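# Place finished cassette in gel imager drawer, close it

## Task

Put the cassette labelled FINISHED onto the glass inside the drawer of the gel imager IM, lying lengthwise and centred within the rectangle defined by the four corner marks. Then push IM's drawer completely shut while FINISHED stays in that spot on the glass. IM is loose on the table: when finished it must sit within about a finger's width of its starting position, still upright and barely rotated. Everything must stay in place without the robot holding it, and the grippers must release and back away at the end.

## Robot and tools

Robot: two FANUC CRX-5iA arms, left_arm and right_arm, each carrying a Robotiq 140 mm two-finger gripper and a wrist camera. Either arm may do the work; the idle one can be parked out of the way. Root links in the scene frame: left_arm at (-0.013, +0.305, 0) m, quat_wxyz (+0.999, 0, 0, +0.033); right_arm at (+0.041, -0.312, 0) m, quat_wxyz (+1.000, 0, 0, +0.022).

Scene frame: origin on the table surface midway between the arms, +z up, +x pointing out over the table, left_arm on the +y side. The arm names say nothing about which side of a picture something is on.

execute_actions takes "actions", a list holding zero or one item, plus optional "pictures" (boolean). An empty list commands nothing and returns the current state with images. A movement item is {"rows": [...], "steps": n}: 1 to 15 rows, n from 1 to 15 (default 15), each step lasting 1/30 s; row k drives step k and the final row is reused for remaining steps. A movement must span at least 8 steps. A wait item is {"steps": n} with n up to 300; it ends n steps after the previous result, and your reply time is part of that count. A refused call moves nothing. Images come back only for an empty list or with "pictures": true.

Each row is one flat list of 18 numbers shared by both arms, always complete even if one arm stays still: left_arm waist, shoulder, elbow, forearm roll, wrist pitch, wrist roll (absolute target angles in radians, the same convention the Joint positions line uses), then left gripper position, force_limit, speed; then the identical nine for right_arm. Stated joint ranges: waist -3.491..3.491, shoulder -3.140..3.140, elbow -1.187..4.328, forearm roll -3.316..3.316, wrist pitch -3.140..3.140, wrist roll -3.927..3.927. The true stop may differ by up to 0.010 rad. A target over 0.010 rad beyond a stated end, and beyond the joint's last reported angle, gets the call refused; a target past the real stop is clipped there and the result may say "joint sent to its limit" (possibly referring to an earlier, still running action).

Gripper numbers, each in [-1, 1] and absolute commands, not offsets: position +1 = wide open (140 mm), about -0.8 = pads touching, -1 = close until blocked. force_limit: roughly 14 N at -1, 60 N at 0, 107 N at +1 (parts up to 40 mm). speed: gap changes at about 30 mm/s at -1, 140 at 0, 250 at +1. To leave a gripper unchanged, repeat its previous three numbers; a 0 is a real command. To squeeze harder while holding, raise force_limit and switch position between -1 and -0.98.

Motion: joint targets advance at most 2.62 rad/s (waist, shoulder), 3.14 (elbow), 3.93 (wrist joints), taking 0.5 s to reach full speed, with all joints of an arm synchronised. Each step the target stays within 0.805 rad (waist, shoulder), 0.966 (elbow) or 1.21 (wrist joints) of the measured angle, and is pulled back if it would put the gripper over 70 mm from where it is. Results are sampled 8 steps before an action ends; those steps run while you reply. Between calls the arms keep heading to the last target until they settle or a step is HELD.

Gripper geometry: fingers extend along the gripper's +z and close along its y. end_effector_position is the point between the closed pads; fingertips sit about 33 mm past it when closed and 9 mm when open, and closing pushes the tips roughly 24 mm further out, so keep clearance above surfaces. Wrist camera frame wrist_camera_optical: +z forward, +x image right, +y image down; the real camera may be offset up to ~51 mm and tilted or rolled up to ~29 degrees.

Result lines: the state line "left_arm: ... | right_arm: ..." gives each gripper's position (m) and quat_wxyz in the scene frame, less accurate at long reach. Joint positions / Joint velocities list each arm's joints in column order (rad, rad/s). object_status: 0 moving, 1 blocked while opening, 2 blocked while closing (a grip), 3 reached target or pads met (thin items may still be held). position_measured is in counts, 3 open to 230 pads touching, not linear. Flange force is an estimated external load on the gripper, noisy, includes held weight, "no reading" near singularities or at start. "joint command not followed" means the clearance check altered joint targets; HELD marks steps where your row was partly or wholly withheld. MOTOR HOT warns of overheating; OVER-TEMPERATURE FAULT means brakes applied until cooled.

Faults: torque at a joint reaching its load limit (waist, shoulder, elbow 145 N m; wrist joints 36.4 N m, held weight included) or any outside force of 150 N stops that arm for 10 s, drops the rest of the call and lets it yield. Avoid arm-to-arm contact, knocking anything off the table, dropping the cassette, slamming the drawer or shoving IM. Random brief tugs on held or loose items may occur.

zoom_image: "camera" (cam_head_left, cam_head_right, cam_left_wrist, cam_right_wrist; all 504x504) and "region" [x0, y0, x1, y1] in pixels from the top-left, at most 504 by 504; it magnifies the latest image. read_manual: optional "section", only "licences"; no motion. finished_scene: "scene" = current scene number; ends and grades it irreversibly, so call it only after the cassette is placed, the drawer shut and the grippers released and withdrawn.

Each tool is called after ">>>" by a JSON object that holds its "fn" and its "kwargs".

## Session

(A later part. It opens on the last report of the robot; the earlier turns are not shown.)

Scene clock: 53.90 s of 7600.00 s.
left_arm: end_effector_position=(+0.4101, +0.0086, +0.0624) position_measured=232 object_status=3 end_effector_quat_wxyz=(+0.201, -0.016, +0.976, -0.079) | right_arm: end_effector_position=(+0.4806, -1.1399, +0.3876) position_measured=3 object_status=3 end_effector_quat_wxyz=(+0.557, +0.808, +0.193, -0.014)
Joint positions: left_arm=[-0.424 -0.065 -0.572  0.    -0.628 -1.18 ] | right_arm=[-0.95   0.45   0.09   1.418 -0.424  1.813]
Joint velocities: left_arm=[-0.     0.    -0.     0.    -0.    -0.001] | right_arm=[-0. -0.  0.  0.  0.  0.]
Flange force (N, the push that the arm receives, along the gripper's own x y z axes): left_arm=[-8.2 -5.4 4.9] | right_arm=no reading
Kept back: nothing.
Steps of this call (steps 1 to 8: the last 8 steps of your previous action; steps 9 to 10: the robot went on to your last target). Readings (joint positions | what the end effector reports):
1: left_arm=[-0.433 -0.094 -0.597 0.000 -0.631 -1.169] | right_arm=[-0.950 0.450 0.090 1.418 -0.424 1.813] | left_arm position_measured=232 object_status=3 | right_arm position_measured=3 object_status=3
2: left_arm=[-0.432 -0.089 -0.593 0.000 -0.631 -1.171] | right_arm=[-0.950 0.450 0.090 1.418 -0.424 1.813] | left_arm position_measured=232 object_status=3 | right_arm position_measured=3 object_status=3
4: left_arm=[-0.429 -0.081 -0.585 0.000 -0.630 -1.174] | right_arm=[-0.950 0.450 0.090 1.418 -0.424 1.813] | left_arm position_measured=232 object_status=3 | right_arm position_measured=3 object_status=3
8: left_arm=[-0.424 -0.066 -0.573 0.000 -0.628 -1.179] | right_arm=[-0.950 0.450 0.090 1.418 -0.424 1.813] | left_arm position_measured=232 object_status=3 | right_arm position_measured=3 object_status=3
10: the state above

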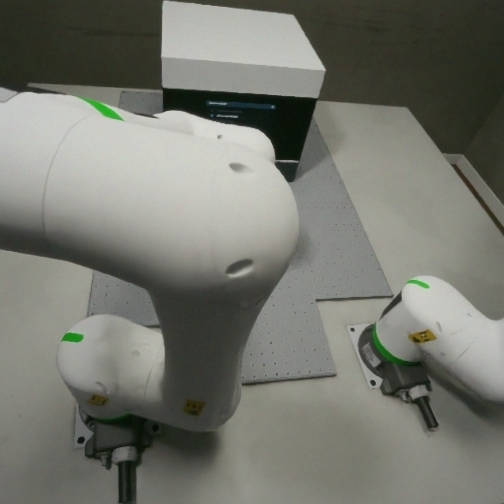

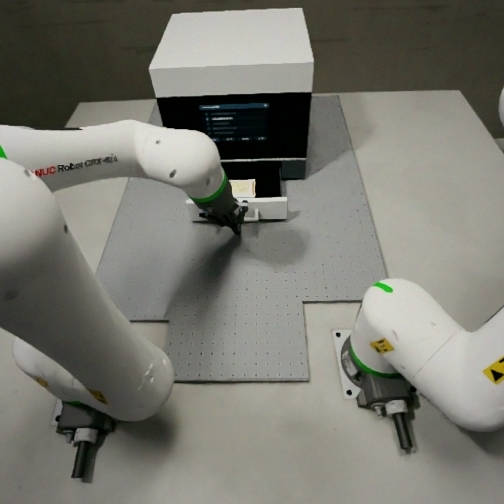

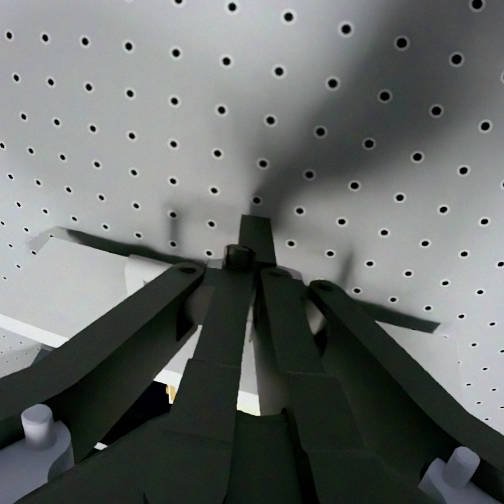

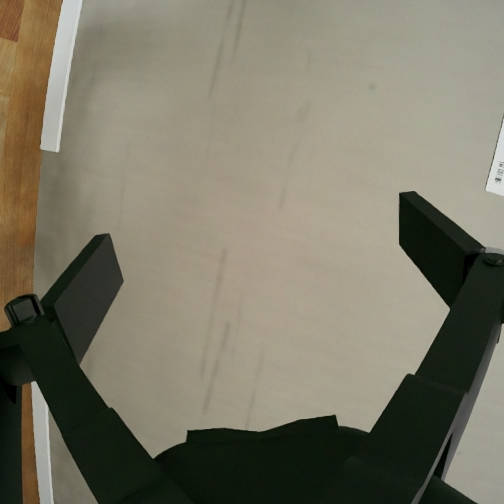

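>>> {"fn": "execute_actions", "kwargs": {"actions": [{"rows": [[-0.4228,-0.0628,-0.5696,0,-0.6277,-1.1806,-0.82,-0.5,0.3,-0.95,0.45,0.09,1.418,-0.424,1.813,1,0,0],[-0.4213,-0.0585,-0.5657,0,-0.6273,-1.1822,-0.82,-0.5,0.3,-0.95,0.45,0.09,1.418,-0.424,1.813,1,0,0],[-0.4191,-0.0520,-0.5599,0,-0.6265,-1.1846,-0.82,-0.5,0.3,-0.95,0.45,0.09,1.418,-0.424,1.813,1,0,0],[-0.4163,-0.0440,-0.5528,0,-0.6257,-1.1876,-0.82,-0.5,0.3,-0.95,0.45,0.09,1.418,-0.424,1.813,1,0,0],[-0.4140,-0.0362,-0.5450,0,-0.6257,-1.1901,-0.82,-0.5,0.3,-0.95,0.45,0.09,1.418,-0.424,1.813,1,0,0],[-0.4117,-0.0284,-0.5372,0,-0.6257,-1.1925,-0.82,-0.5,0.3,-0.95,0.45,0.09,1.418,-0.424,1.813,1,0,0],[-0.4094,-0.0206,-0.5293,0,-0.6258,-1.1950,-0.82,-0.5,0.3,-0.95,0.45,0.09,1.418,-0.424,1.813,1,0,0],[-0.4071,-0.0129,-0.5215,0,-0.6259,-1.1975,-0.82,-0.5,0.3,-0.95,0.45,0.09,1.418,-0.424,1.813,1,0,0],[-0.4048,-0.0051,-0.5137,0,-0.6260,-1.2000,-0.82,-0.5,0.3,-0.95,0.45,0.09,1.418,-0.424,1.813,1,0,0],[-0.4025,0.0026,-0.5058,0,-0.6260,-1.2024,-0.82,-0.5,0.3,-0.95,0.45,0.09,1.418,-0.424,1.813,1,0,0],[-0.4002,0.0104,-0.4980,0,-0.6261,-1.2049,-0.82,-0.5,0.3,-0.95,0.45,0.09,1.418,-0.424,1.813,1,0,0],[-0.3979,0.0182,-0.4901,0,-0.6262,-1.2074,-0.82,-0.5,0.3,-0.95,0.45,0.09,1.418,-0.424,1.813,1,0,0],[-0.3956,0.0259,-0.4823,0,-0.6263,-1.2098,-0.82,-0.5,0.3,-0.95,0.45,0.09,1.418,-0.424,1.813,1,0,0],[-0.3933,0.0337,-0.4745,0,-0.6263,-1.2123,-0.82,-0.5,0.3,-0.95,0.45,0.09,1.418,-0.424,1.813,1,0,0],[-0.3911,0.0415,-0.4666,0,-0.6264,-1.2148,-0.82,-0.5,0.3,-0.95,0.45,0.09,1.418,-0.424,1.813,1,0,0]], "steps": 15}]}}

>>> {"fn": "execute_actions", "kwargs": {"actions": [{"rows": [[-0.3888,0.0492,-0.4588,0,-0.6265,-1.2173,-0.82,-0.5,0.3,-0.95,0.45,0.09,1.418,-0.424,1.813,1,0,0],[-0.3865,0.0570,-0.4510,0,-0.6266,-1.2197,-0.82,-0.5,0.3,-0.95,0.45,0.09,1.418,-0.424,1.813,1,0,0],[-0.3843,0.0647,-0.4429,0,-0.6270,-1.2221,-0.82,-0.5,0.3,-0.95,0.45,0.09,1.418,-0.424,1.813,1,0,0],[-0.3824,0.0722,-0.4344,0,-0.6279,-1.2242,-0.82,-0.5,0.3,-0.95,0.45,0.09,1.418,-0.424,1.813,1,0,0],[-0.3804,0.0798,-0.4258,0,-0.6288,-1.2263,-0.82,-0.5,0.3,-0.95,0.45,0.09,1.418,-0.424,1.813,1,0,0],[-0.3785,0.0874,-0.4173,0,-0.6298,-1.2284,-0.82,-0.5,0.3,-0.95,0.45,0.09,1.418,-0.424,1.813,1,0,0],[-0.3766,0.0950,-0.4088,0,-0.6307,-1.2305,-0.82,-0.5,0.3,-0.95,0.45,0.09,1.418,-0.424,1.813,1,0,0],[-0.3746,0.1026,-0.4003,0,-0.6316,-1.2326,-0.82,-0.5,0.3,-0.95,0.45,0.09,1.418,-0.424,1.813,1,0,0],[-0.3727,0.1101,-0.3918,0,-0.6325,-1.2347,-0.82,-0.5,0.3,-0.95,0.45,0.09,1.418,-0.424,1.813,1,0,0],[-0.3707,0.1177,-0.3833,0,-0.6335,-1.2368,-0.82,-0.5,0.3,-0.95,0.45,0.09,1.418,-0.424,1.813,1,0,0],[-0.3688,0.1253,-0.3748,0,-0.6344,-1.2389,-0.82,-0.5,0.3,-0.95,0.45,0.09,1.418,-0.424,1.813,1,0,0],[-0.3669,0.1329,-0.3663,0,-0.6353,-1.2410,-0.82,-0.5,0.3,-0.95,0.45,0.09,1.418,-0.424,1.813,1,0,0],[-0.3649,0.1404,-0.3578,0,-0.6362,-1.2431,-0.82,-0.5,0.3,-0.95,0.45,0.09,1.418,-0.424,1.813,1,0,0],[-0.3630,0.1480,-0.3493,0,-0.6372,-1.2452,-0.82,-0.5,0.3,-0.95,0.45,0.09,1.418,-0.424,1.813,1,0,0],[-0.3610,0.1556,-0.3408,0,-0.6381,-1.2473,-0.82,-0.5,0.3,-0.95,0.45,0.09,1.418,-0.424,1.813,1,0,0]], "steps": 15}]}}

>>> {"fn": "execute_actions", "kwargs": {"actions": [{"rows": [[-0.3591,0.1632,-0.3323,0,-0.6390,-1.2494,-0.82,-0.5,0.3,-0.95,0.45,0.09,1.418,-0.424,1.813,1,0,0],[-0.3574,0.1707,-0.3232,0,-0.6406,-1.2512,-0.82,-0.5,0.3,-0.95,0.45,0.09,1.418,-0.424,1.813,1,0,0],[-0.3558,0.1782,-0.3140,0,-0.6423,-1.2530,-0.82,-0.5,0.3,-0.95,0.45,0.09,1.418,-0.424,1.813,1,0,0],[-0.3541,0.1856,-0.3048,0,-0.6441,-1.2548,-0.82,-0.5,0.3,-0.95,0.45,0.09,1.418,-0.424,1.813,1,0,0],[-0.3524,0.1931,-0.2956,0,-0.6458,-1.2566,-0.82,-0.5,0.3,-0.95,0.45,0.09,1.418,-0.424,1.813,1,0,0],[-0.3508,0.2006,-0.2864,0,-0.6475,-1.2584,-0.82,-0.5,0.3,-0.95,0.45,0.09,1.418,-0.424,1.813,1,0,0],[-0.3491,0.2081,-0.2772,0,-0.6492,-1.2602,-0.82,-0.5,0.3,-0.95,0.45,0.09,1.418,-0.424,1.813,1,0,0],[-0.3474,0.2156,-0.2681,0,-0.6509,-1.2620,-0.82,-0.5,0.3,-0.95,0.45,0.09,1.418,-0.424,1.813,1,0,0],[-0.3458,0.2230,-0.2589,0,-0.6526,-1.2638,-0.82,-0.5,0.3,-0.95,0.45,0.09,1.418,-0.424,1.813,1,0,0],[-0.3443,0.2297,-0.2507,0,-0.6542,-1.2655,-0.82,-0.5,0.3,-0.95,0.45,0.09,1.418,-0.424,1.813,1,0,0],[-0.3430,0.2354,-0.2437,0,-0.6555,-1.2668,-0.82,-0.5,0.3,-0.95,0.45,0.09,1.418,-0.424,1.813,1,0,0],[-0.3420,0.2400,-0.2380,0,-0.6565,-1.2679,-0.82,-0.5,0.3,-0.95,0.45,0.09,1.418,-0.424,1.813,1,0,0],[-0.3412,0.2437,-0.2335,0,-0.6574,-1.2688,-0.82,-0.5,0.3,-0.95,0.45,0.09,1.418,-0.424,1.813,1,0,0],[-0.3406,0.2463,-0.2303,0,-0.6580,-1.2695,-0.82,-0.5,0.3,-0.95,0.45,0.09,1.418,-0.424,1.813,1,0,0],[-0.3402,0.2479,-0.2283,0,-0.6584,-1.2699,-0.82,-0.5,0.3,-0.95,0.45,0.09,1.418,-0.424,1.813,1,0,0]], "steps": 15}]}}

>>> {"fn": "execute_actions", "kwargs": {"actions": [{"steps": 12}], "pictures": true}}

Scene clock: 57.00 s of 7600.00 s.
left_arm: end_effector_position=(+0.4240, +0.0089, +0.0621) position_measured=232 object_status=3 end_effector_quat_wxyz=(+0.202, -0.016, +0.976, -0.077) | right_arm: end_effector_position=(+0.4806, -1.1399, +0.3876) position_measured=3 object_status=3 end_effector_quat_wxyz=(+0.557, +0.808, +0.193, -0.014)
Joint positions: left_arm=[-0.414 -0.035 -0.544 -0.    -0.626 -1.19 ] | right_arm=[-0.95   0.45   0.09   1.418 -0.424  1.813]
Joint velocities: left_arm=[ 0.067  0.225  0.223  0.     0.006 -0.071] | right_arm=[-0. -0. -0. -0. -0.  0.]
Flange force (N, the push that the arm receives, along the gripper's own x y z axes): left_arm=[-3.8 2.1 0.2] | right_arm=no reading
Steps of this call (steps 1 to 30: the robot went on to your last target; steps 31 to 86: nothing new was sent; steps 87 to 93: the first 7 steps of this action). Readings (joint positions | what the end effector reports):
87: left_arm=[-0.424 -0.065 -0.571 -0.000 -0.628 -1.180] | right_arm=[-0.950 0.450 0.090 1.418 -0.424 1.813] | left_arm position_measured=232 object_status=3 | right_arm position_measured=3 object_status=3
88: left_arm=[-0.423 -0.064 -0.570 -0.000 -0.628 -1.180] | right_arm=[-0.950 0.450 0.090 1.418 -0.424 1.813] | left_arm position_measured=232 object_status=3 | right_arm position_measured=3 object_status=3
90: left_arm=[-0.420 -0.056 -0.563 -0.000 -0.628 -1.183] | right_arm=[-0.950 0.450 0.090 1.418 -0.424 1.813] | left_arm position_measured=232 object_status=3 | right_arm position_measured=3 object_status=3
93: the state above

Scene clock: 57.50 s of 7600.00 s.
left_arm: end_effector_position=(+0.4796, +0.0087, +0.0623) position_measured=232 object_status=3 end_effector_quat_wxyz=(+0.205, -0.015, +0.976, -0.070) | right_arm: end_effector_position=(+0.4806, -1.1399, +0.3876) position_measured=3 object_status=3 end_effector_quat_wxyz=(+0.557, +0.808, +0.193, -0.014)
Joint positions: left_arm=[-0.38   0.081 -0.425 -0.    -0.629 -1.227] | right_arm=[-0.95   0.45   0.09   1.418 -0.424  1.813]
Joint velocities: left_arm=[ 0.057  0.225  0.25   0.    -0.034 -0.062] | right_arm=[-0.    -0.     0.     0.     0.    -0.001]
Flange force (N, the push that the arm receives, along the gripper's own x y z axes): left_arm=[-2.7 0.3 1.7] | right_arm=no reading
Steps of this call (steps 1 to 8: the last 8 steps of your previous action; steps 9 to 15: the first 7 steps of this action). Readings (joint positions | what the end effector reports):
9: left_arm=[-0.393 0.034 -0.474 -0.000 -0.626 -1.213] | right_arm=[-0.950 0.450 0.090 1.418 -0.424 1.813] | left_arm position_measured=232 object_status=3 | right_arm position_measured=3 object_status=3
10: left_arm=[-0.391 0.042 -0.466 -0.000 -0.626 -1.215] | right_arm=[-0.950 0.450 0.090 1.418 -0.424 1.813] | left_arm position_measured=232 object_status=3 | right_arm position_measured=3 object_status=3
12: left_arm=[-0.386 0.058 -0.450 -0.000 -0.626 -1.220] | right_arm=[-0.950 0.450 0.090 1.418 -0.424 1.813] | left_arm position_measured=232 object_status=3 | right_arm position_measured=3 object_status=3
15: the state above

Scene clock: 58.00 s of 7600.00 s.
left_arm: end_effector_position=(+0.5350, +0.0087, +0.0623) position_measured=232 object_status=3 end_effector_quat_wxyz=(+0.207, -0.014, +0.976, -0.064) | right_arm: end_effector_position=(+0.4806, -1.1399, +0.3876) position_measured=3 object_status=3 end_effector_quat_wxyz=(+0.557, +0.808, +0.193, -0.014)
Joint positions: left_arm=[-0.352  0.194 -0.295 -0.    -0.646 -1.257] | right_arm=[-0.95   0.45   0.09   1.418 -0.424  1.813]
Joint velocities: left_arm=[ 0.048  0.221  0.271 -0.    -0.048 -0.053] | right_arm=[ 0.     0.001 -0.001  0.    -0.    -0.   ]
Flange force (N, the push that the arm receives, along the gripper's own x y z axes): left_arm=[-2.0 2.0 2.1] | right_arm=no reading
Steps of this call (steps 1 to 8: the last 8 steps of your previous action; steps 9 to 15: the first 7 steps of this action). Readings (joint positions | what the end effector reports):
9: left_arm=[-0.363 0.149 -0.348 -0.000 -0.637 -1.245] | right_arm=[-0.950 0.450 0.090 1.418 -0.424 1.813] | left_arm position_measured=232 object_status=3 | right_arm position_measured=3 object_status=3
10: left_arm=[-0.361 0.156 -0.340 -0.000 -0.638 -1.248] | right_arm=[-0.950 0.450 0.090 1.418 -0.424 1.813] | left_arm position_measured=232 object_status=3 | right_arm position_measured=3 object_status=3
12: left_arm=[-0.357 0.172 -0.322 -0.000 -0.641 -1.251] | right_arm=[-0.950 0.450 0.090 1.418 -0.424 1.813] | left_arm position_measured=232 object_status=3 | right_arm position_measured=3 object_status=3
15: the state above

Scene clock: 58.40 s of 7600.00 s.
left_arm: end_effector_position=(+0.5617, +0.0088, +0.0622) position_measured=232 object_status=3 end_effector_quat_wxyz=(+0.208, -0.013, +0.976, -0.061) | right_arm: end_effector_position=(+0.4806, -1.1399, +0.3876) position_measured=3 object_status=3 end_effector_quat_wxyz=(+0.557, +0.808, +0.193, -0.014)
Joint positions: left_arm=[-0.34   0.248 -0.228 -0.    -0.658 -1.27 ] | right_arm=[-0.95   0.45   0.09   1.418 -0.424  1.813]
Joint velocities: left_arm=[-0.     0.    -0.001  0.    -0.001  0.001] | right_arm=[ 0.     0.     0.    -0.     0.    -0.001]
Flange force (N, the push that the arm receives, along the gripper's own x y z axes): left_arm=[-7.0 -2.7 1.9] | right_arm=no reading
Kept back: nothing.
Steps of this call (steps 1 to 8: the last 8 steps of your previous action; steps 9 to 12: the robot went on to your last target). Readings (joint positions | what the end effector reports):
1: left_arm=[-0.351 0.201 -0.285 -0.000 -0.648 -1.259] | right_arm=[-0.950 0.450 0.090 1.418 -0.424 1.813] | left_arm position_measured=232 object_status=3 | right_arm position_measured=3 object_status=3
2: left_arm=[-0.349 0.209 -0.276 -0.000 -0.649 -1.260] | right_arm=[-0.950 0.450 0.090 1.418 -0.424 1.813] | left_arm position_measured=232 object_status=3 | right_arm position_measured=3 object_status=3
4: left_arm=[-0.346 0.224 -0.258 -0.000 -0.653 -1.264] | right_arm=[-0.950 0.450 0.090 1.418 -0.424 1.813] | left_arm position_measured=232 object_status=3 | right_arm position_measured=3 object_status=3
8: left_arm=[-0.341 0.245 -0.232 -0.000 -0.658 -1.269] | right_arm=[-0.950 0.450 0.090 1.418 -0.424 1.813] | left_arm position_measured=232 object_status=3 | right_arm position_measured=3 object_status=3
12: the state above

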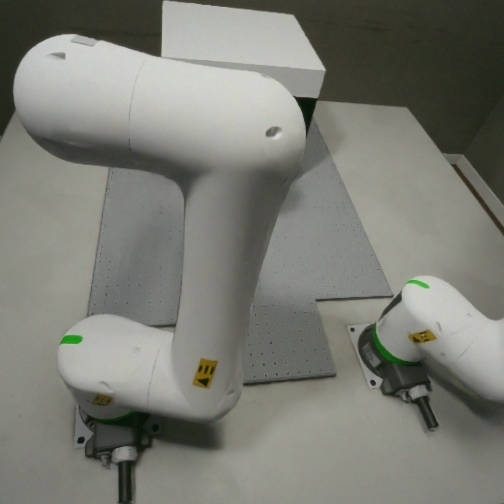

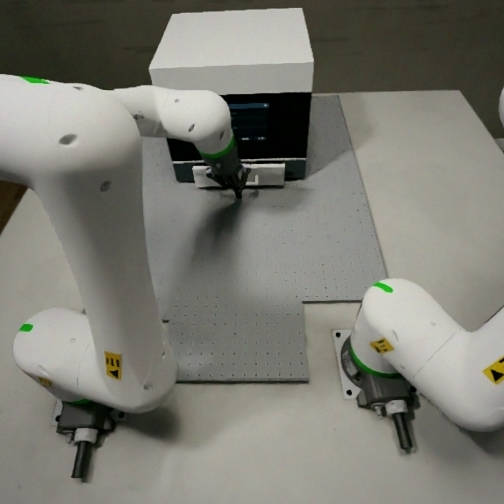

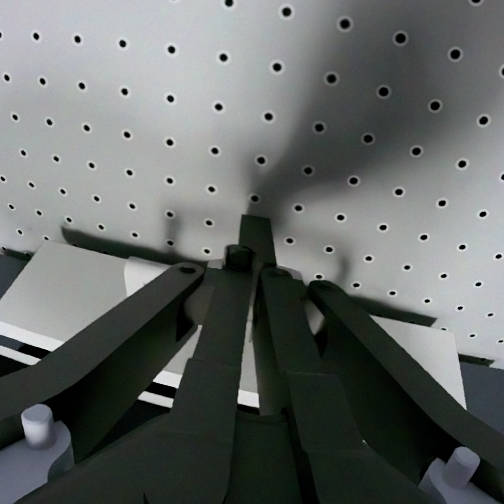

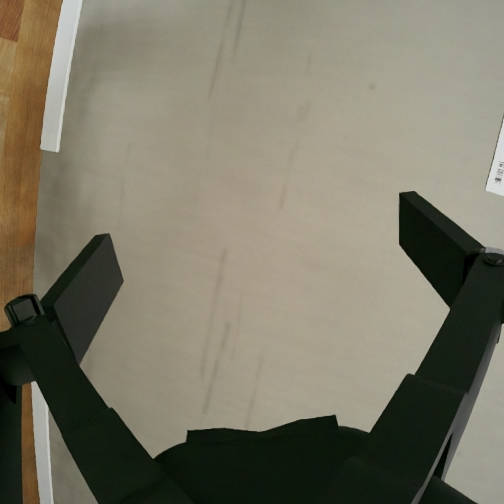

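>>> {"fn": "zoom_image", "kwargs": {"camera": "cam_head_right", "region": [230, 140, 320, 210]}}

>>> {"fn": "zoom_image", "kwargs": {"camera": "cam_left_wrist", "region": [340, 270, 504, 434]}}

Region (230, 140, 320, 210) of cam_head_right's 504x504 image, scaled by 5.600, with more detail than that image has.

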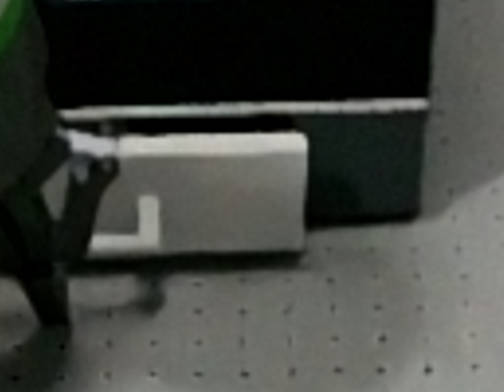

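Region (340, 270, 504, 434) of cam_left_wrist's 504x504 image, scaled by 3.073, with more detail than that image has.

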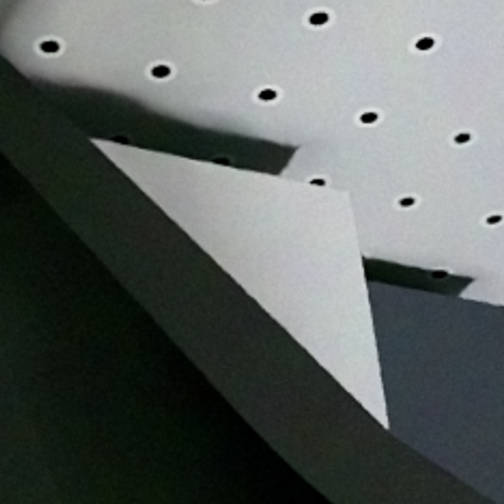

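>>> {"fn": "execute_actions", "kwargs": {"actions": [{"rows": [[-0.3400,0.2489,-0.2271,0,-0.6586,-1.2701,-0.82,-0.5,0.3,-0.95,0.45,0.09,1.418,-0.424,1.813,1,0,0],[-0.3396,0.2509,-0.2246,0,-0.6591,-1.2706,-0.82,-0.5,0.3,-0.95,0.45,0.09,1.418,-0.424,1.813,1,0,0],[-0.3390,0.2536,-0.2214,0,-0.6597,-1.2712,-0.82,-0.5,0.3,-0.95,0.45,0.09,1.418,-0.424,1.813,1,0,0],[-0.3384,0.2562,-0.2181,0,-0.6603,-1.2719,-0.82,-0.5,0.3,-0.95,0.45,0.09,1.418,-0.424,1.813,1,0,0],[-0.3378,0.2588,-0.2149,0,-0.6609,-1.2725,-0.82,-0.5,0.3,-0.95,0.45,0.09,1.418,-0.424,1.813,1,0,0],[-0.3372,0.2615,-0.2117,0,-0.6615,-1.2731,-0.82,-0.5,0.3,-0.95,0.45,0.09,1.418,-0.424,1.813,1,0,0],[-0.3366,0.2641,-0.2084,0,-0.6621,-1.2738,-0.82,-0.5,0.3,-0.95,0.45,0.09,1.418,-0.424,1.813,1,0,0],[-0.3361,0.2665,-0.2053,0,-0.6628,-1.2743,-0.82,-0.5,0.3,-0.95,0.45,0.09,1.418,-0.424,1.813,1,0,0],[-0.3357,0.2689,-0.2021,0,-0.6635,-1.2748,-0.82,-0.5,0.3,-0.95,0.45,0.09,1.418,-0.424,1.813,1,0,0],[-0.3352,0.2712,-0.1992,0,-0.6642,-1.2753,-0.82,-0.5,0.3,-0.95,0.45,0.09,1.418,-0.424,1.813,1,0,0],[-0.3348,0.2732,-0.1965,0,-0.6649,-1.2757,-0.82,-0.5,0.3,-0.95,0.45,0.09,1.418,-0.424,1.813,1,0,0],[-0.3344,0.2752,-0.1938,0,-0.6655,-1.2761,-0.82,-0.5,0.3,-0.95,0.45,0.09,1.418,-0.424,1.813,1,0,0],[-0.3341,0.2768,-0.1917,0,-0.6661,-1.2765,-0.82,-0.5,0.3,-0.95,0.45,0.09,1.418,-0.424,1.813,1,0,0],[-0.3338,0.2782,-0.1898,0,-0.6665,-1.2768,-0.82,-0.5,0.3,-0.95,0.45,0.09,1.418,-0.424,1.813,1,0,0],[-0.3336,0.2793,-0.1885,0,-0.6668,-1.2770,-0.82,-0.5,0.3,-0.95,0.45,0.09,1.418,-0.424,1.813,1,0,0]], "steps": 15}]}}

>>> {"fn": "execute_actions", "kwargs": {"actions": [{"steps": 11}], "pictures": true}}

Scene clock: 59.93 s of 7600.00 s.
left_arm: end_effector_position=(+0.5678, +0.0089, +0.0620) position_measured=232 object_status=3 end_effector_quat_wxyz=(+0.208, -0.013, +0.976, -0.061) | right_arm: end_effector_position=(+0.4806, -1.1399, +0.3876) position_measured=3 object_status=3 end_effector_quat_wxyz=(+0.557, +0.808, +0.193, -0.014)
Joint positions: left_arm=[-0.337  0.26  -0.213  0.    -0.661 -1.273] | right_arm=[-0.95   0.45   0.09   1.418 -0.424  1.813]
Joint velocities: left_arm=[ 0.018  0.08   0.095 -0.    -0.018 -0.018] | right_arm=[-0.    -0.001 -0.     0.     0.     0.   ]
Flange force (N, the push that the arm receives, along the gripper's own x y z axes): left_arm=[-9.8 -1.5 4.3] | right_arm=no reading
Steps of this call (steps 1 to 30: the robot went on to your last target; steps 31 to 39: nothing new was sent; steps 40 to 46: the first 7 steps of this action). Readings (joint positions | what the end effector reports):
40: left_arm=[-0.340 0.248 -0.228 0.000 -0.658 -1.270] | right_arm=[-0.950 0.450 0.090 1.418 -0.424 1.813] | left_arm position_measured=232 object_status=3 | right_arm position_measured=3 object_status=3
41: left_arm=[-0.340 0.249 -0.227 0.000 -0.659 -1.270] | right_arm=[-0.950 0.450 0.090 1.418 -0.424 1.813] | left_arm position_measured=232 object_status=3 | right_arm position_measured=3 object_status=3
43: left_arm=[-0.339 0.252 -0.223 0.000 -0.659 -1.271] | right_arm=[-0.950 0.450 0.090 1.418 -0.424 1.813] | left_arm position_measured=232 object_status=3 | right_arm position_measured=3 object_status=3
46: the state above

Scene clock: 60.30 s of 7600.00 s.
left_arm: end_effector_position=(+0.5772, +0.0089, +0.0621) position_measured=232 object_status=3 end_effector_quat_wxyz=(+0.208, -0.013, +0.976, -0.060) | right_arm: end_effector_position=(+0.4806, -1.1399, +0.3876) position_measured=3 object_status=3 end_effector_quat_wxyz=(+0.557, +0.808, +0.193, -0.014)
Joint positions: left_arm=[-0.334  0.279 -0.189  0.    -0.667 -1.277] | right_arm=[-0.95   0.45   0.09   1.418 -0.424  1.813]
Joint velocities: left_arm=[-0.001 -0.     0.    -0.    -0.001  0.   ] | right_arm=[-0.     0.001  0.     0.    -0.    -0.001]
Flange force (N, the push that the arm receives, along the gripper's own x y z axes): left_arm=[-6.3 -2.3 3.9] | right_arm=no reading
Kept back: nothing.
Steps of this call (steps 1 to 8: the last 8 steps of your previous action; steps 9 to 11: the robot went on to your last target). Readings (joint positions | what the end effector reports):
1: left_arm=[-0.337 0.263 -0.210 0.000 -0.662 -1.273] | right_arm=[-0.950 0.450 0.090 1.418 -0.424 1.813] | left_arm position_measured=232 object_status=3 | right_arm position_measured=3 object_status=3
2: left_arm=[-0.336 0.265 -0.207 0.000 -0.662 -1.274] | right_arm=[-0.950 0.450 0.090 1.418 -0.424 1.813] | left_arm position_measured=232 object_status=3 | right_arm position_measured=3 object_status=3
4: left_arm=[-0.335 0.270 -0.201 0.000 -0.664 -1.275] | right_arm=[-0.950 0.450 0.090 1.418 -0.424 1.813] | left_arm position_measured=232 object_status=3 | right_arm position_measured=3 object_status=3
8: left_arm=[-0.334 0.278 -0.191 0.000 -0.666 -1.277] | right_arm=[-0.950 0.450 0.090 1.418 -0.424 1.813] | left_arm position_measured=232 object_status=3 | right_arm position_measured=3 object_status=3
11: the state above

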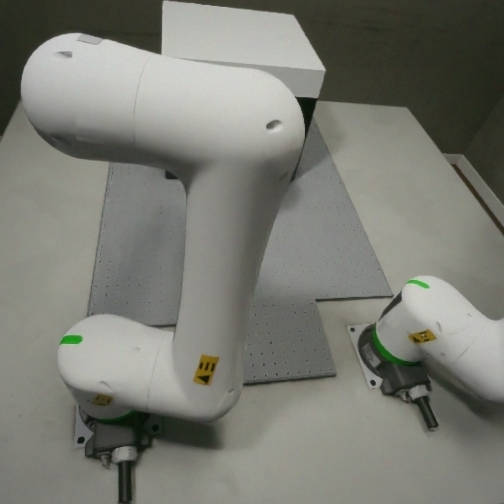

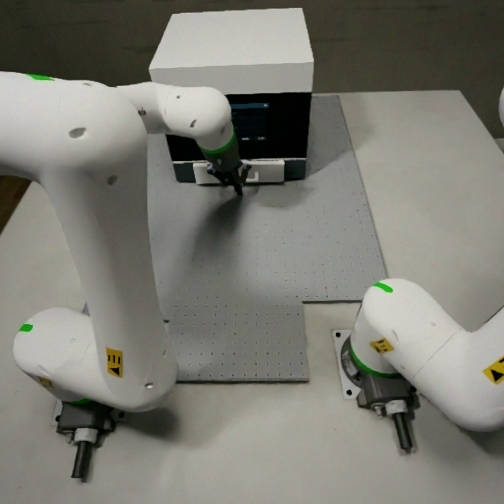

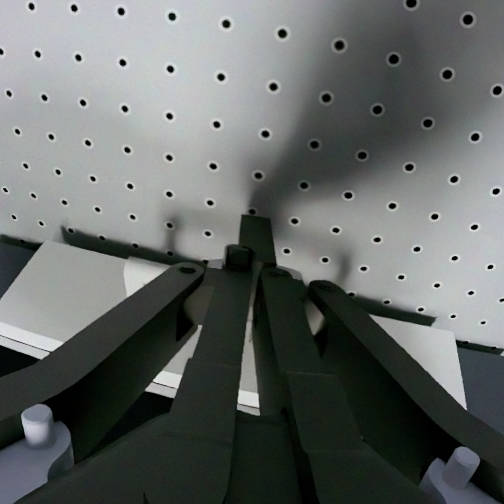

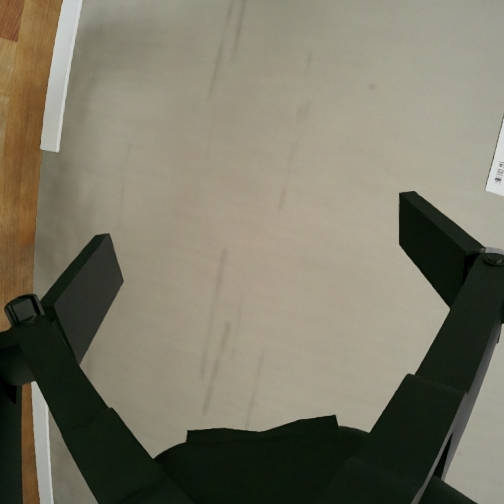

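>>> {"fn": "execute_actions", "kwargs": {"actions": [{"rows": [[-0.3334,0.2803,-0.1872,0,-0.6671,-1.2772,-0.82,-0.5,0.3,-0.95,0.45,0.09,1.418,-0.424,1.813,1,0,0],[-0.3332,0.2813,-0.1858,0,-0.6675,-1.2774,-0.82,-0.5,0.3,-0.95,0.45,0.09,1.418,-0.424,1.813,1,0,0],[-0.3330,0.2823,-0.1845,0,-0.6678,-1.2776,-0.82,-0.5,0.3,-0.95,0.45,0.09,1.418,-0.424,1.813,1,0,0],[-0.3329,0.2833,-0.1831,0,-0.6681,-1.2779,-0.82,-0.5,0.3,-0.95,0.45,0.09,1.418,-0.424,1.813,1,0,0],[-0.3327,0.2843,-0.1818,0,-0.6685,-1.2781,-0.82,-0.5,0.3,-0.95,0.45,0.09,1.418,-0.424,1.813,1,0,0]], "steps": 8}]}}

>>> {"fn": "execute_actions", "kwargs": {"actions": [{"steps": 8}]}}

Scene clock: 61.13 s of 7600.00 s.
left_arm: end_effector_position=(+0.5772, +0.0089, +0.0621) position_measured=232 object_status=3 end_effector_quat_wxyz=(+0.208, -0.013, +0.976, -0.060) | right_arm: end_effector_position=(+0.4806, -1.1399, +0.3876) position_measured=3 object_status=3 end_effector_quat_wxyz=(+0.557, +0.808, +0.193, -0.014)
Joint positions: left_arm=[-0.334  0.279 -0.188  0.    -0.667 -1.277] | right_arm=[-0.95   0.45   0.09   1.418 -0.424  1.813]
Joint velocities: left_arm=[-0.001  0.001 -0.     0.     0.     0.   ] | right_arm=[-0.    -0.001 -0.    -0.     0.     0.   ]
Flange force (N, the push that the arm receives, along the gripper's own x y z axes): left_arm=[-5.8 -2.3 3.3] | right_arm=no reading
Kept back: the last 8 steps of this action.
Steps of this call (steps 1 to 25: the robot went on to your last target). Readings (joint positions | what the end effector reports):
1: left_arm=[-0.334 0.279 -0.189 0.000 -0.667 -1.277] | right_arm=[-0.950 0.450 0.090 1.418 -0.424 1.813] | left_arm position_measured=232 object_status=3 | right_arm position_measured=3 object_status=3
2: left_arm=[-0.334 0.279 -0.189 0.000 -0.667 -1.277] | right_arm=[-0.950 0.450 0.090 1.418 -0.424 1.813] | left_arm position_measured=232 object_status=3 | right_arm position_measured=3 object_status=3
4: left_arm=[-0.334 0.279 -0.189 0.000 -0.667 -1.277] | right_arm=[-0.950 0.450 0.090 1.418 -0.424 1.813] | left_arm position_measured=232 object_status=3 | right_arm position_measured=3 object_status=3
8: left_arm=[-0.334 0.279 -0.189 0.000 -0.667 -1.277] | right_arm=[-0.950 0.450 0.090 1.418 -0.424 1.813] | left_arm position_measured=232 object_status=3 | right_arm position_measured=3 object_status=3
25: the state above

Scene clock: 61.40 s of 7600.00 s.
left_arm: end_effector_position=(+0.5797, +0.0088, +0.0622) position_measured=232 object_status=3 end_effector_quat_wxyz=(+0.208, -0.013, +0.976, -0.060) | right_arm: end_effector_position=(+0.4806, -1.1399, +0.3876) position_measured=3 object_status=3 end_effector_quat_wxyz=(+0.557, +0.808, +0.193, -0.014)
Joint positions: left_arm=[-0.333  0.284 -0.182  0.    -0.668 -1.278] | right_arm=[-0.95   0.45   0.09   1.418 -0.424  1.813]
Joint velocities: left_arm=[ 0.001  0.001 -0.    -0.    -0.     0.   ] | right_arm=[ 0.     0.001  0.001 -0.    -0.    -0.   ]
Flange force (N, the push that the arm receives, along the gripper's own x y z axes): left_arm=[-9.0 -5.3 3.3] | right_arm=no reading
Kept back: nothing.
Steps of this call (steps 1 to 8: the last 8 steps of your previous action). Readings (joint positions | what the end effector reports):
1: left_arm=[-0.334 0.279 -0.188 0.000 -0.667 -1.277] | right_arm=[-0.950 0.450 0.090 1.418 -0.424 1.813] | left_arm position_measured=232 object_status=3 | right_arm position_measured=3 object_status=3
2: left_arm=[-0.334 0.280 -0.188 0.000 -0.667 -1.277] | right_arm=[-0.950 0.450 0.090 1.418 -0.424 1.813] | left_arm position_measured=232 object_status=3 | right_arm position_measured=3 object_status=3
4: left_arm=[-0.333 0.282 -0.185 0.000 -0.668 -1.278] | right_arm=[-0.950 0.450 0.090 1.418 -0.424 1.813] | left_arm position_measured=232 object_status=3 | right_arm position_measured=3 object_status=3
8: the state above

>>> {"fn": "execute_actions", "kwargs": {"actions": [{"rows": [[-0.3325,0.2853,-0.1805,0,-0.6688,-1.2783,-0.82,-0.5,0.3,-0.95,0.45,0.09,1.418,-0.424,1.813,1,0,0],[-0.3323,0.2863,-0.1791,0,-0.6691,-1.2785,-0.82,-0.5,0.3,-0.95,0.45,0.09,1.418,-0.424,1.813,1,0,0],[-0.3321,0.2874,-0.1778,0,-0.6694,-1.2787,-0.82,-0.5,0.3,-0.95,0.45,0.09,1.418,-0.424,1.813,1,0,0],[-0.3319,0.2884,-0.1765,0,-0.6698,-1.2789,-0.82,-0.5,0.3,-0.95,0.45,0.09,1.418,-0.424,1.813,1,0,0],[-0.3317,0.2894,-0.1751,0,-0.6701,-1.2791,-0.82,-0.5,0.3,-0.95,0.45,0.09,1.418,-0.424,1.813,1,0,0]], "steps": 8}]}}

>>> {"fn": "execute_actions", "kwargs": {"actions": [{"steps": 8}], "pictures": true}}

Scene clock: 61.77 s of 7600.00 s.
left_arm: end_effector_position=(+0.5797, +0.0088, +0.0622) position_measured=232 object_status=3 end_effector_quat_wxyz=(+0.208, -0.013, +0.976, -0.060) | right_arm: end_effector_position=(+0.4806, -1.1399, +0.3876) position_measured=3 object_status=3 end_effector_quat_wxyz=(+0.557, +0.808, +0.193, -0.014)
Joint positions: left_arm=[-0.333  0.284 -0.182  0.    -0.668 -1.278] | right_arm=[-0.95   0.45   0.09   1.418 -0.424  1.813]
Joint velocities: left_arm=[ 0.     0.001 -0.001  0.     0.    -0.   ] | right_arm=[ 0.    -0.002 -0.     0.    -0.    -0.   ]
Flange force (N, the push that the arm receives, along the gripper's own x y z axes): left_arm=[-5.3 -1.3 2.5] | right_arm=no reading
Kept back: the last 8 steps of this action.
Steps of this call (steps 1 to 11: the robot went on to your last target). Readings (joint positions | what the end effector reports):
1: left_arm=[-0.333 0.284 -0.182 0.000 -0.668 -1.278] | right_arm=[-0.950 0.450 0.090 1.418 -0.424 1.813] | left_arm position_measured=232 object_status=3 | right_arm position_measured=3 object_status=3
2: left_arm=[-0.333 0.284 -0.182 0.000 -0.668 -1.278] | right_arm=[-0.950 0.450 0.090 1.418 -0.424 1.813] | left_arm position_measured=232 object_status=3 | right_arm position_measured=3 object_status=3
4: left_arm=[-0.333 0.284 -0.182 0.000 -0.668 -1.278] | right_arm=[-0.950 0.450 0.090 1.418 -0.424 1.813] | left_arm position_measured=232 object_status=3 | right_arm position_measured=3 object_status=3
8: left_arm=[-0.333 0.284 -0.182 0.000 -0.668 -1.278] | right_arm=[-0.950 0.450 0.090 1.418 -0.424 1.813] | left_arm position_measured=232 object_status=3 | right_arm position_measured=3 object_status=3
11: the state above

Scene clock: 62.03 s of 7600.00 s.
left_arm: end_effector_position=(+0.5822, +0.0088, +0.0621) position_measured=232 object_status=3 end_effector_quat_wxyz=(+0.208, -0.013, +0.976, -0.059) | right_arm: end_effector_position=(+0.4806, -1.1399, +0.3876) position_measured=3 object_status=3 end_effector_quat_wxyz=(+0.557, +0.808, +0.193, -0.014)
Joint positions: left_arm=[-0.332  0.289 -0.175  0.    -0.67  -1.279] | right_arm=[-0.95   0.45   0.09   1.418 -0.424  1.813]
Joint velocities: left_arm=[ 0.001 -0.     0.001  0.     0.001 -0.   ] | right_arm=[-0.    -0.001  0.     0.     0.    -0.   ]
Flange force (N, the push that the arm receives, along the gripper's own x y z axes): left_arm=[-4.1 -2.2 0.0] | right_arm=no reading
Kept back: nothing.
Steps of this call (steps 1 to 8: the last 8 steps of your previous action). Readings (joint positions | what the end effector reports):
1: left_arm=[-0.333 0.284 -0.182 0.000 -0.669 -1.278] | right_arm=[-0.950 0.450 0.090 1.418 -0.424 1.813] | left_arm position_measured=232 object_status=3 | right_arm position_measured=3 object_status=3
2: left_arm=[-0.333 0.285 -0.181 0.000 -0.669 -1.278] | right_arm=[-0.950 0.450 0.090 1.418 -0.424 1.813] | left_arm position_measured=232 object_status=3 | right_arm position_measured=3 object_status=3
4: left_arm=[-0.332 0.287 -0.178 0.000 -0.669 -1.279] | right_arm=[-0.950 0.450 0.090 1.418 -0.424 1.813] | left_arm position_measured=232 object_status=3 | right_arm position_measured=3 object_status=3
8: the state above

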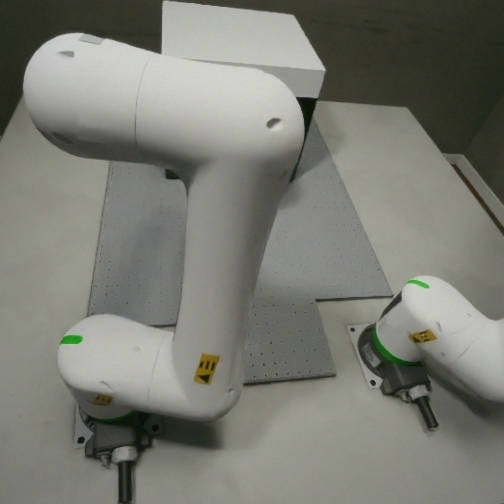

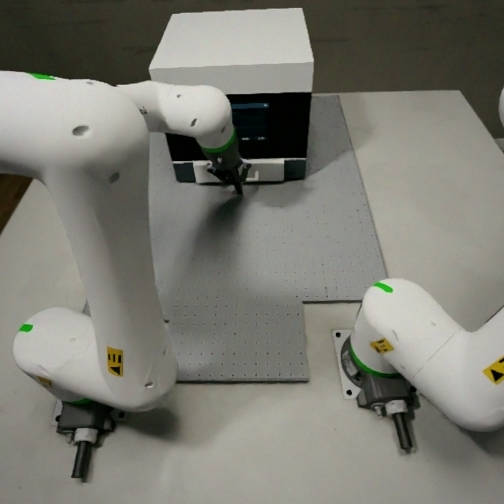

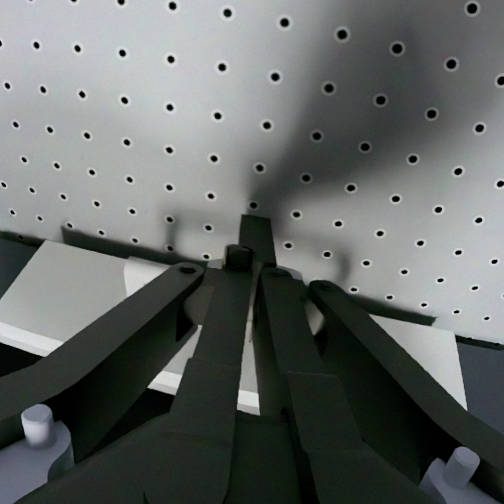

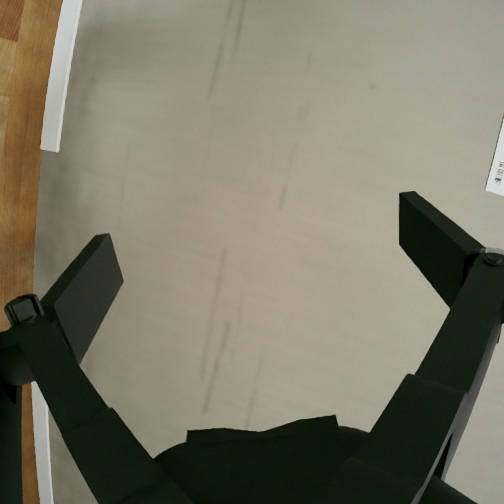

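>>> {"fn": "execute_actions", "kwargs": {"actions": [{"rows": [[-0.3315,0.2904,-0.1738,0,-0.6704,-1.2793,-0.82,-0.5,0.3,-0.95,0.45,0.09,1.418,-0.424,1.813,1,0,0],[-0.3313,0.2914,-0.1725,0,-0.6707,-1.2796,-0.82,-0.5,0.3,-0.95,0.45,0.09,1.418,-0.424,1.813,1,0,0],[-0.3311,0.2924,-0.1711,0,-0.6710,-1.2798,-0.82,-0.5,0.3,-0.95,0.45,0.09,1.418,-0.424,1.813,1,0,0],[-0.3309,0.2934,-0.1698,0,-0.6714,-1.2800,-0.82,-0.5,0.3,-0.95,0.45,0.09,1.418,-0.424,1.813,1,0,0]], "steps": 8}]}}

>>> {"fn": "execute_actions", "kwargs": {"actions": [{"steps": 8}]}}

Scene clock: 62.43 s of 7600.00 s.
left_arm: end_effector_position=(+0.5822, +0.0088, +0.0622) position_measured=232 object_status=3 end_effector_quat_wxyz=(+0.208, -0.013, +0.976, -0.059) | right_arm: end_effector_position=(+0.4806, -1.1399, +0.3876) position_measured=3 object_status=3 end_effector_quat_wxyz=(+0.557, +0.808, +0.193, -0.014)
Joint positions: left_arm=[-0.332  0.289 -0.175  0.    -0.67  -1.279] | right_arm=[-0.95   0.45   0.09   1.418 -0.424  1.813]
Joint velocities: left_arm=[ 0.001  0.     0.001 -0.    -0.001 -0.   ] | right_arm=[ 0.    -0.     0.    -0.    -0.    -0.001]
Flange force (N, the push that the arm receives, along the gripper's own x y z axes): left_arm=[-1.4 -1.4 1.0] | right_arm=no reading
Kept back: the last 8 steps of this action.
Steps of this call (steps 1 to 12: the robot went on to your last target). Readings (joint positions | what the end effector reports):
1: left_arm=[-0.332 0.289 -0.175 0.000 -0.670 -1.279] | right_arm=[-0.950 0.450 0.090 1.418 -0.424 1.813] | left_arm position_measured=232 object_status=3 | right_arm position_measured=3 object_status=3
2: left_arm=[-0.332 0.289 -0.175 0.000 -0.670 -1.279] | right_arm=[-0.950 0.450 0.090 1.418 -0.424 1.813] | left_arm position_measured=232 object_status=3 | right_arm position_measured=3 object_status=3
4: left_arm=[-0.332 0.289 -0.175 0.000 -0.670 -1.279] | right_arm=[-0.950 0.450 0.090 1.418 -0.424 1.813] | left_arm position_measured=232 object_status=3 | right_arm position_measured=3 object_status=3
8: left_arm=[-0.332 0.289 -0.175 0.000 -0.670 -1.279] | right_arm=[-0.950 0.450 0.090 1.418 -0.424 1.813] | left_arm position_measured=232 object_status=3 | right_arm position_measured=3 object_status=3
12: the state above

Scene clock: 62.70 s of 7600.00 s.
left_arm: end_effector_position=(+0.5839, +0.0088, +0.0620) position_measured=232 object_status=3 end_effector_quat_wxyz=(+0.208, -0.013, +0.976, -0.059) | right_arm: end_effector_position=(+0.4806, -1.1399, +0.3876) position_measured=3 object_status=3 end_effector_quat_wxyz=(+0.557, +0.808, +0.193, -0.014)
Joint positions: left_arm=[-0.331  0.293 -0.17   0.    -0.672 -1.28 ] | right_arm=[-0.95   0.45   0.09   1.418 -0.424  1.813]
Joint velocities: left_arm=[ 0.001  0.001  0.002  0.    -0.    -0.   ] | right_arm=[-0. -0. -0. -0.  0.  0.]
Flange force (N, the push that the arm receives, along the gripper's own x y z axes): left_arm=[24.8 -3.8 -23.2] | right_arm=no reading
Kept back: nothing.
Steps of this call (steps 1 to 8: the last 8 steps of your previous action). Readings (joint positions | what the end effector reports):
1: left_arm=[-0.332 0.289 -0.175 0.000 -0.670 -1.279] | right_arm=[-0.950 0.450 0.090 1.418 -0.424 1.813] | left_arm position_measured=232 object_status=3 | right_arm position_measured=3 object_status=3
2: left_arm=[-0.332 0.290 -0.174 0.000 -0.670 -1.279] | right_arm=[-0.950 0.450 0.090 1.418 -0.424 1.813] | left_arm position_measured=232 object_status=3 | right_arm position_measured=3 object_status=3
4: left_arm=[-0.331 0.292 -0.172 0.000 -0.671 -1.280] | right_arm=[-0.950 0.450 0.090 1.418 -0.424 1.813] | left_arm position_measured=232 object_status=3 | right_arm position_measured=3 object_status=3
8: the state above

The drawer has hit its end stop. Backing straight off the handle, then moving clear.

>>> {"fn": "execute_actions", "kwargs": {"actions": [{"rows": [[-0.3325,0.2853,-0.1805,0,-0.6688,-1.2783,-0.82,-0.5,0.3,-0.95,0.45,0.09,1.418,-0.424,1.813,1,0,0],[-0.3364,0.2651,-0.2072,0,-0.6623,-1.2740,-0.82,-0.5,0.3,-0.95,0.45,0.09,1.418,-0.424,1.813,1,0,0],[-0.3589,0.1640,-0.3314,0,-0.6391,-1.2496,-0.82,-0.5,0.3,-0.95,0.45,0.09,1.418,-0.424,1.813,1,0,0],[-0.3589,0.1640,-0.3314,0,-0.6391,-1.2496,-0.82,-0.5,0.3,-0.95,0.45,0.09,1.418,-0.424,1.813,1,0,0],[-0.3589,0.1640,-0.3314,0,-0.6391,-1.2496,-0.82,-0.5,0.3,-0.95,0.45,0.09,1.418,-0.424,1.813,1,0,0],[-0.3589,0.1640,-0.3314,0,-0.6391,-1.2496,-0.82,-0.5,0.3,-0.95,0.45,0.09,1.418,-0.424,1.813,1,0,0],[-0.3589,0.1640,-0.3314,0,-0.6391,-1.2496,-0.82,-0.5,0.3,-0.95,0.45,0.09,1.418,-0.424,1.813,1,0,0],[-0.3589,0.1640,-0.3314,0,-0.6391,-1.2496,-0.82,-0.5,0.3,-0.95,0.45,0.09,1.418,-0.424,1.813,1,0,0],[0.1,-0.30,-0.55,0,-0.95,-1.2496,-0.82,-0.5,0.3,-0.95,0.45,0.09,1.418,-0.424,1.813,1,0,0]], "steps": 15}]}}

>>> {"fn": "execute_actions", "kwargs": {"actions": [{"steps": 28}], "pictures": true}}

Scene clock: 64.43 s of 7600.00 s.
left_arm: end_effector_position=(+0.5403, +0.0089, +0.0621) position_measured=232 object_status=3 end_effector_quat_wxyz=(+0.207, -0.014, +0.976, -0.063) | right_arm: end_effector_position=(+0.4806, -1.1399, +0.3876) position_measured=3 object_status=3 end_effector_quat_wxyz=(+0.557, +0.808, +0.193, -0.014)
Joint positions: left_arm=[-0.349  0.204 -0.282  0.    -0.647 -1.26 ] | right_arm=[-0.95   0.45   0.09   1.418 -0.424  1.813]
Joint velocities: left_arm=[-0.151 -0.643 -0.765  0.     0.13   0.156] | right_arm=[-0.    -0.     0.001 -0.    -0.    -0.   ]
Flange force (N, the push that the arm receives, along the gripper's own x y z axes): left_arm=[6.9 -3.1 -9.2] | right_arm=no reading
Steps of this call (steps 1 to 15: the robot went on to your last target; steps 16 to 45: nothing new was sent; steps 46 to 52: the first 7 steps of this action). Readings (joint positions | what the end effector reports):
46: left_arm=[-0.331 0.293 -0.170 0.000 -0.671 -1.280] | right_arm=[-0.950 0.450 0.090 1.418 -0.424 1.813] | left_arm position_measured=232 object_status=3 | right_arm position_measured=3 object_status=3
47: left_arm=[-0.331 0.291 -0.173 0.000 -0.670 -1.280] | right_arm=[-0.950 0.450 0.090 1.418 -0.424 1.813] | left_arm position_measured=232 object_status=3 | right_arm position_measured=3 object_status=3
49: left_arm=[-0.335 0.271 -0.199 0.000 -0.663 -1.275] | right_arm=[-0.950 0.450 0.090 1.418 -0.424 1.813] | left_arm position_measured=232 object_status=3 | right_arm position_measured=3 object_status=3
52: the state above

Scene clock: 65.37 s of 7600.00 s.
left_arm: end_effector_position=(+0.4275, +0.2473, +0.1379) position_measured=232 object_status=3 end_effector_quat_wxyz=(+0.184, -0.237, +0.954, -0.014) | right_arm: end_effector_position=(+0.4806, -1.1399, +0.3876) position_measured=3 object_status=3 end_effector_quat_wxyz=(+0.557, +0.808, +0.193, -0.014)
Joint positions: left_arm=[ 0.1  -0.3  -0.55  0.   -0.95 -1.25] | right_arm=[-0.95   0.45   0.09   1.418 -0.424  1.813]
Joint velocities: left_arm=[ 0.001 -0.001 -0.    -0.    -0.001 -0.   ] | right_arm=[ 0.    -0.001  0.     0.     0.     0.   ]
Flange force (N, the push that the arm receives, along the gripper's own x y z axes): left_arm=[-7.3 -8.1 1.4] | right_arm=no reading
Kept back: nothing.
Steps of this call (steps 1 to 8: the last 8 steps of your previous action; steps 9 to 28: the robot went on to your last target). Readings (joint positions | what the end effector reports):
1: left_arm=[-0.354 0.186 -0.305 0.000 -0.644 -1.255] | right_arm=[-0.950 0.450 0.090 1.418 -0.424 1.813] | left_arm position_measured=232 object_status=3 | right_arm position_measured=3 object_status=3
2: left_arm=[-0.357 0.173 -0.320 0.000 -0.641 -1.252] | right_arm=[-0.950 0.450 0.090 1.418 -0.424 1.813] | left_arm position_measured=232 object_status=3 | right_arm position_measured=3 object_status=3
4: left_arm=[-0.351 0.144 -0.340 0.000 -0.645 -1.251] | right_arm=[-0.950 0.450 0.090 1.418 -0.424 1.813] | left_arm position_measured=232 object_status=3 | right_arm position_measured=3 object_status=3
8: left_arm=[-0.271 0.053 -0.383 0.000 -0.701 -1.251] | right_arm=[-0.950 0.450 0.090 1.418 -0.424 1.813] | left_arm position_measured=232 object_status=3 | right_arm position_measured=3 object_status=3
28: the state above

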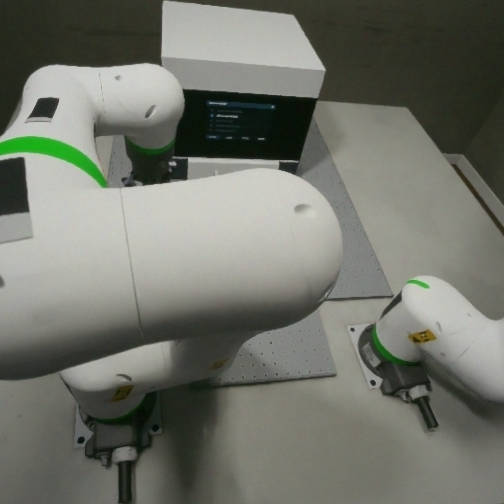

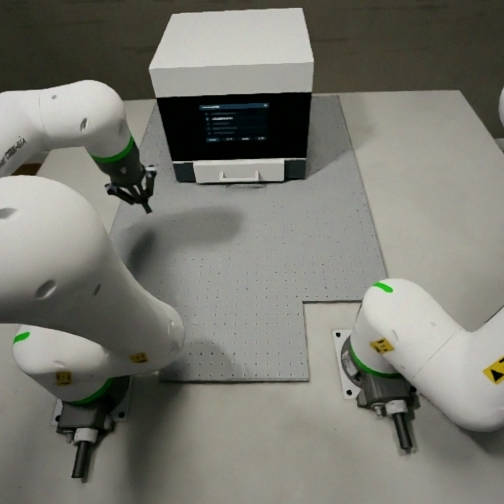

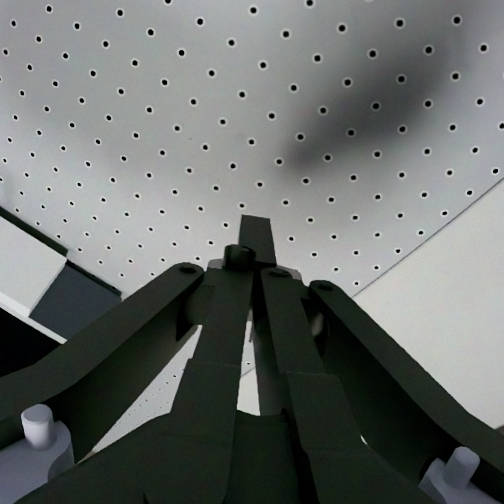

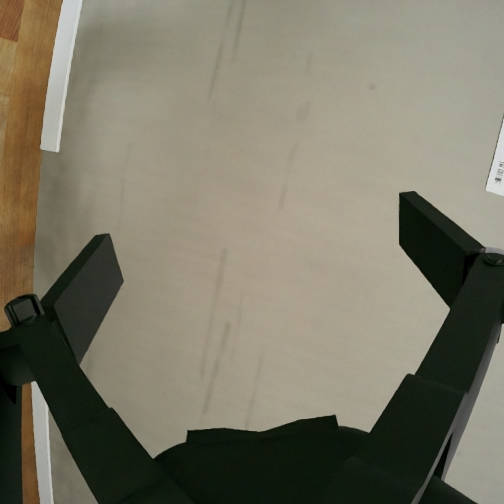

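>>> {"fn": "zoom_image", "kwargs": {"camera": "cam_head_right", "region": [150, 130, 320, 250]}}

>>> {"fn": "zoom_image", "kwargs": {"camera": "cam_left_wrist", "region": [0, 200, 140, 360]}}

Region (150, 130, 320, 250) of cam_head_right's 504x504 image, scaled by 2.965, with more detail than that image has; it fills the top 356 rows of this view, and the rest is white.

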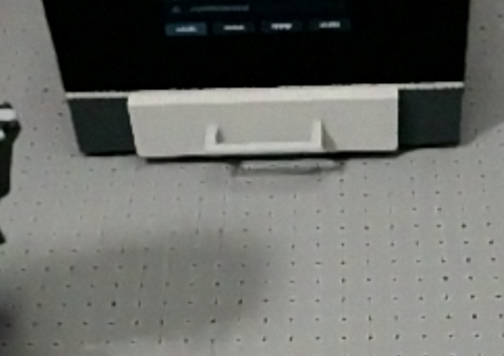

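Region (0, 200, 140, 360) of cam_left_wrist's 504x504 image, scaled by 3.150, with more detail than that image has; it fills the left 441 columns of this view, and the rest is white.

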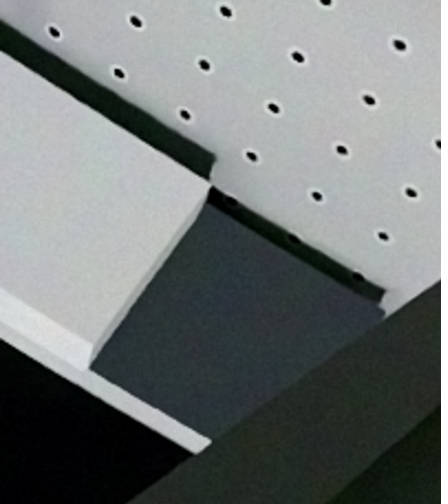

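The drawer is flush against the imager, the imager sits where it started, and both arms are clear.

>>> {"fn": "finished_scene", "kwargs": {"scene": 1}}

The scene is finished: the task was done.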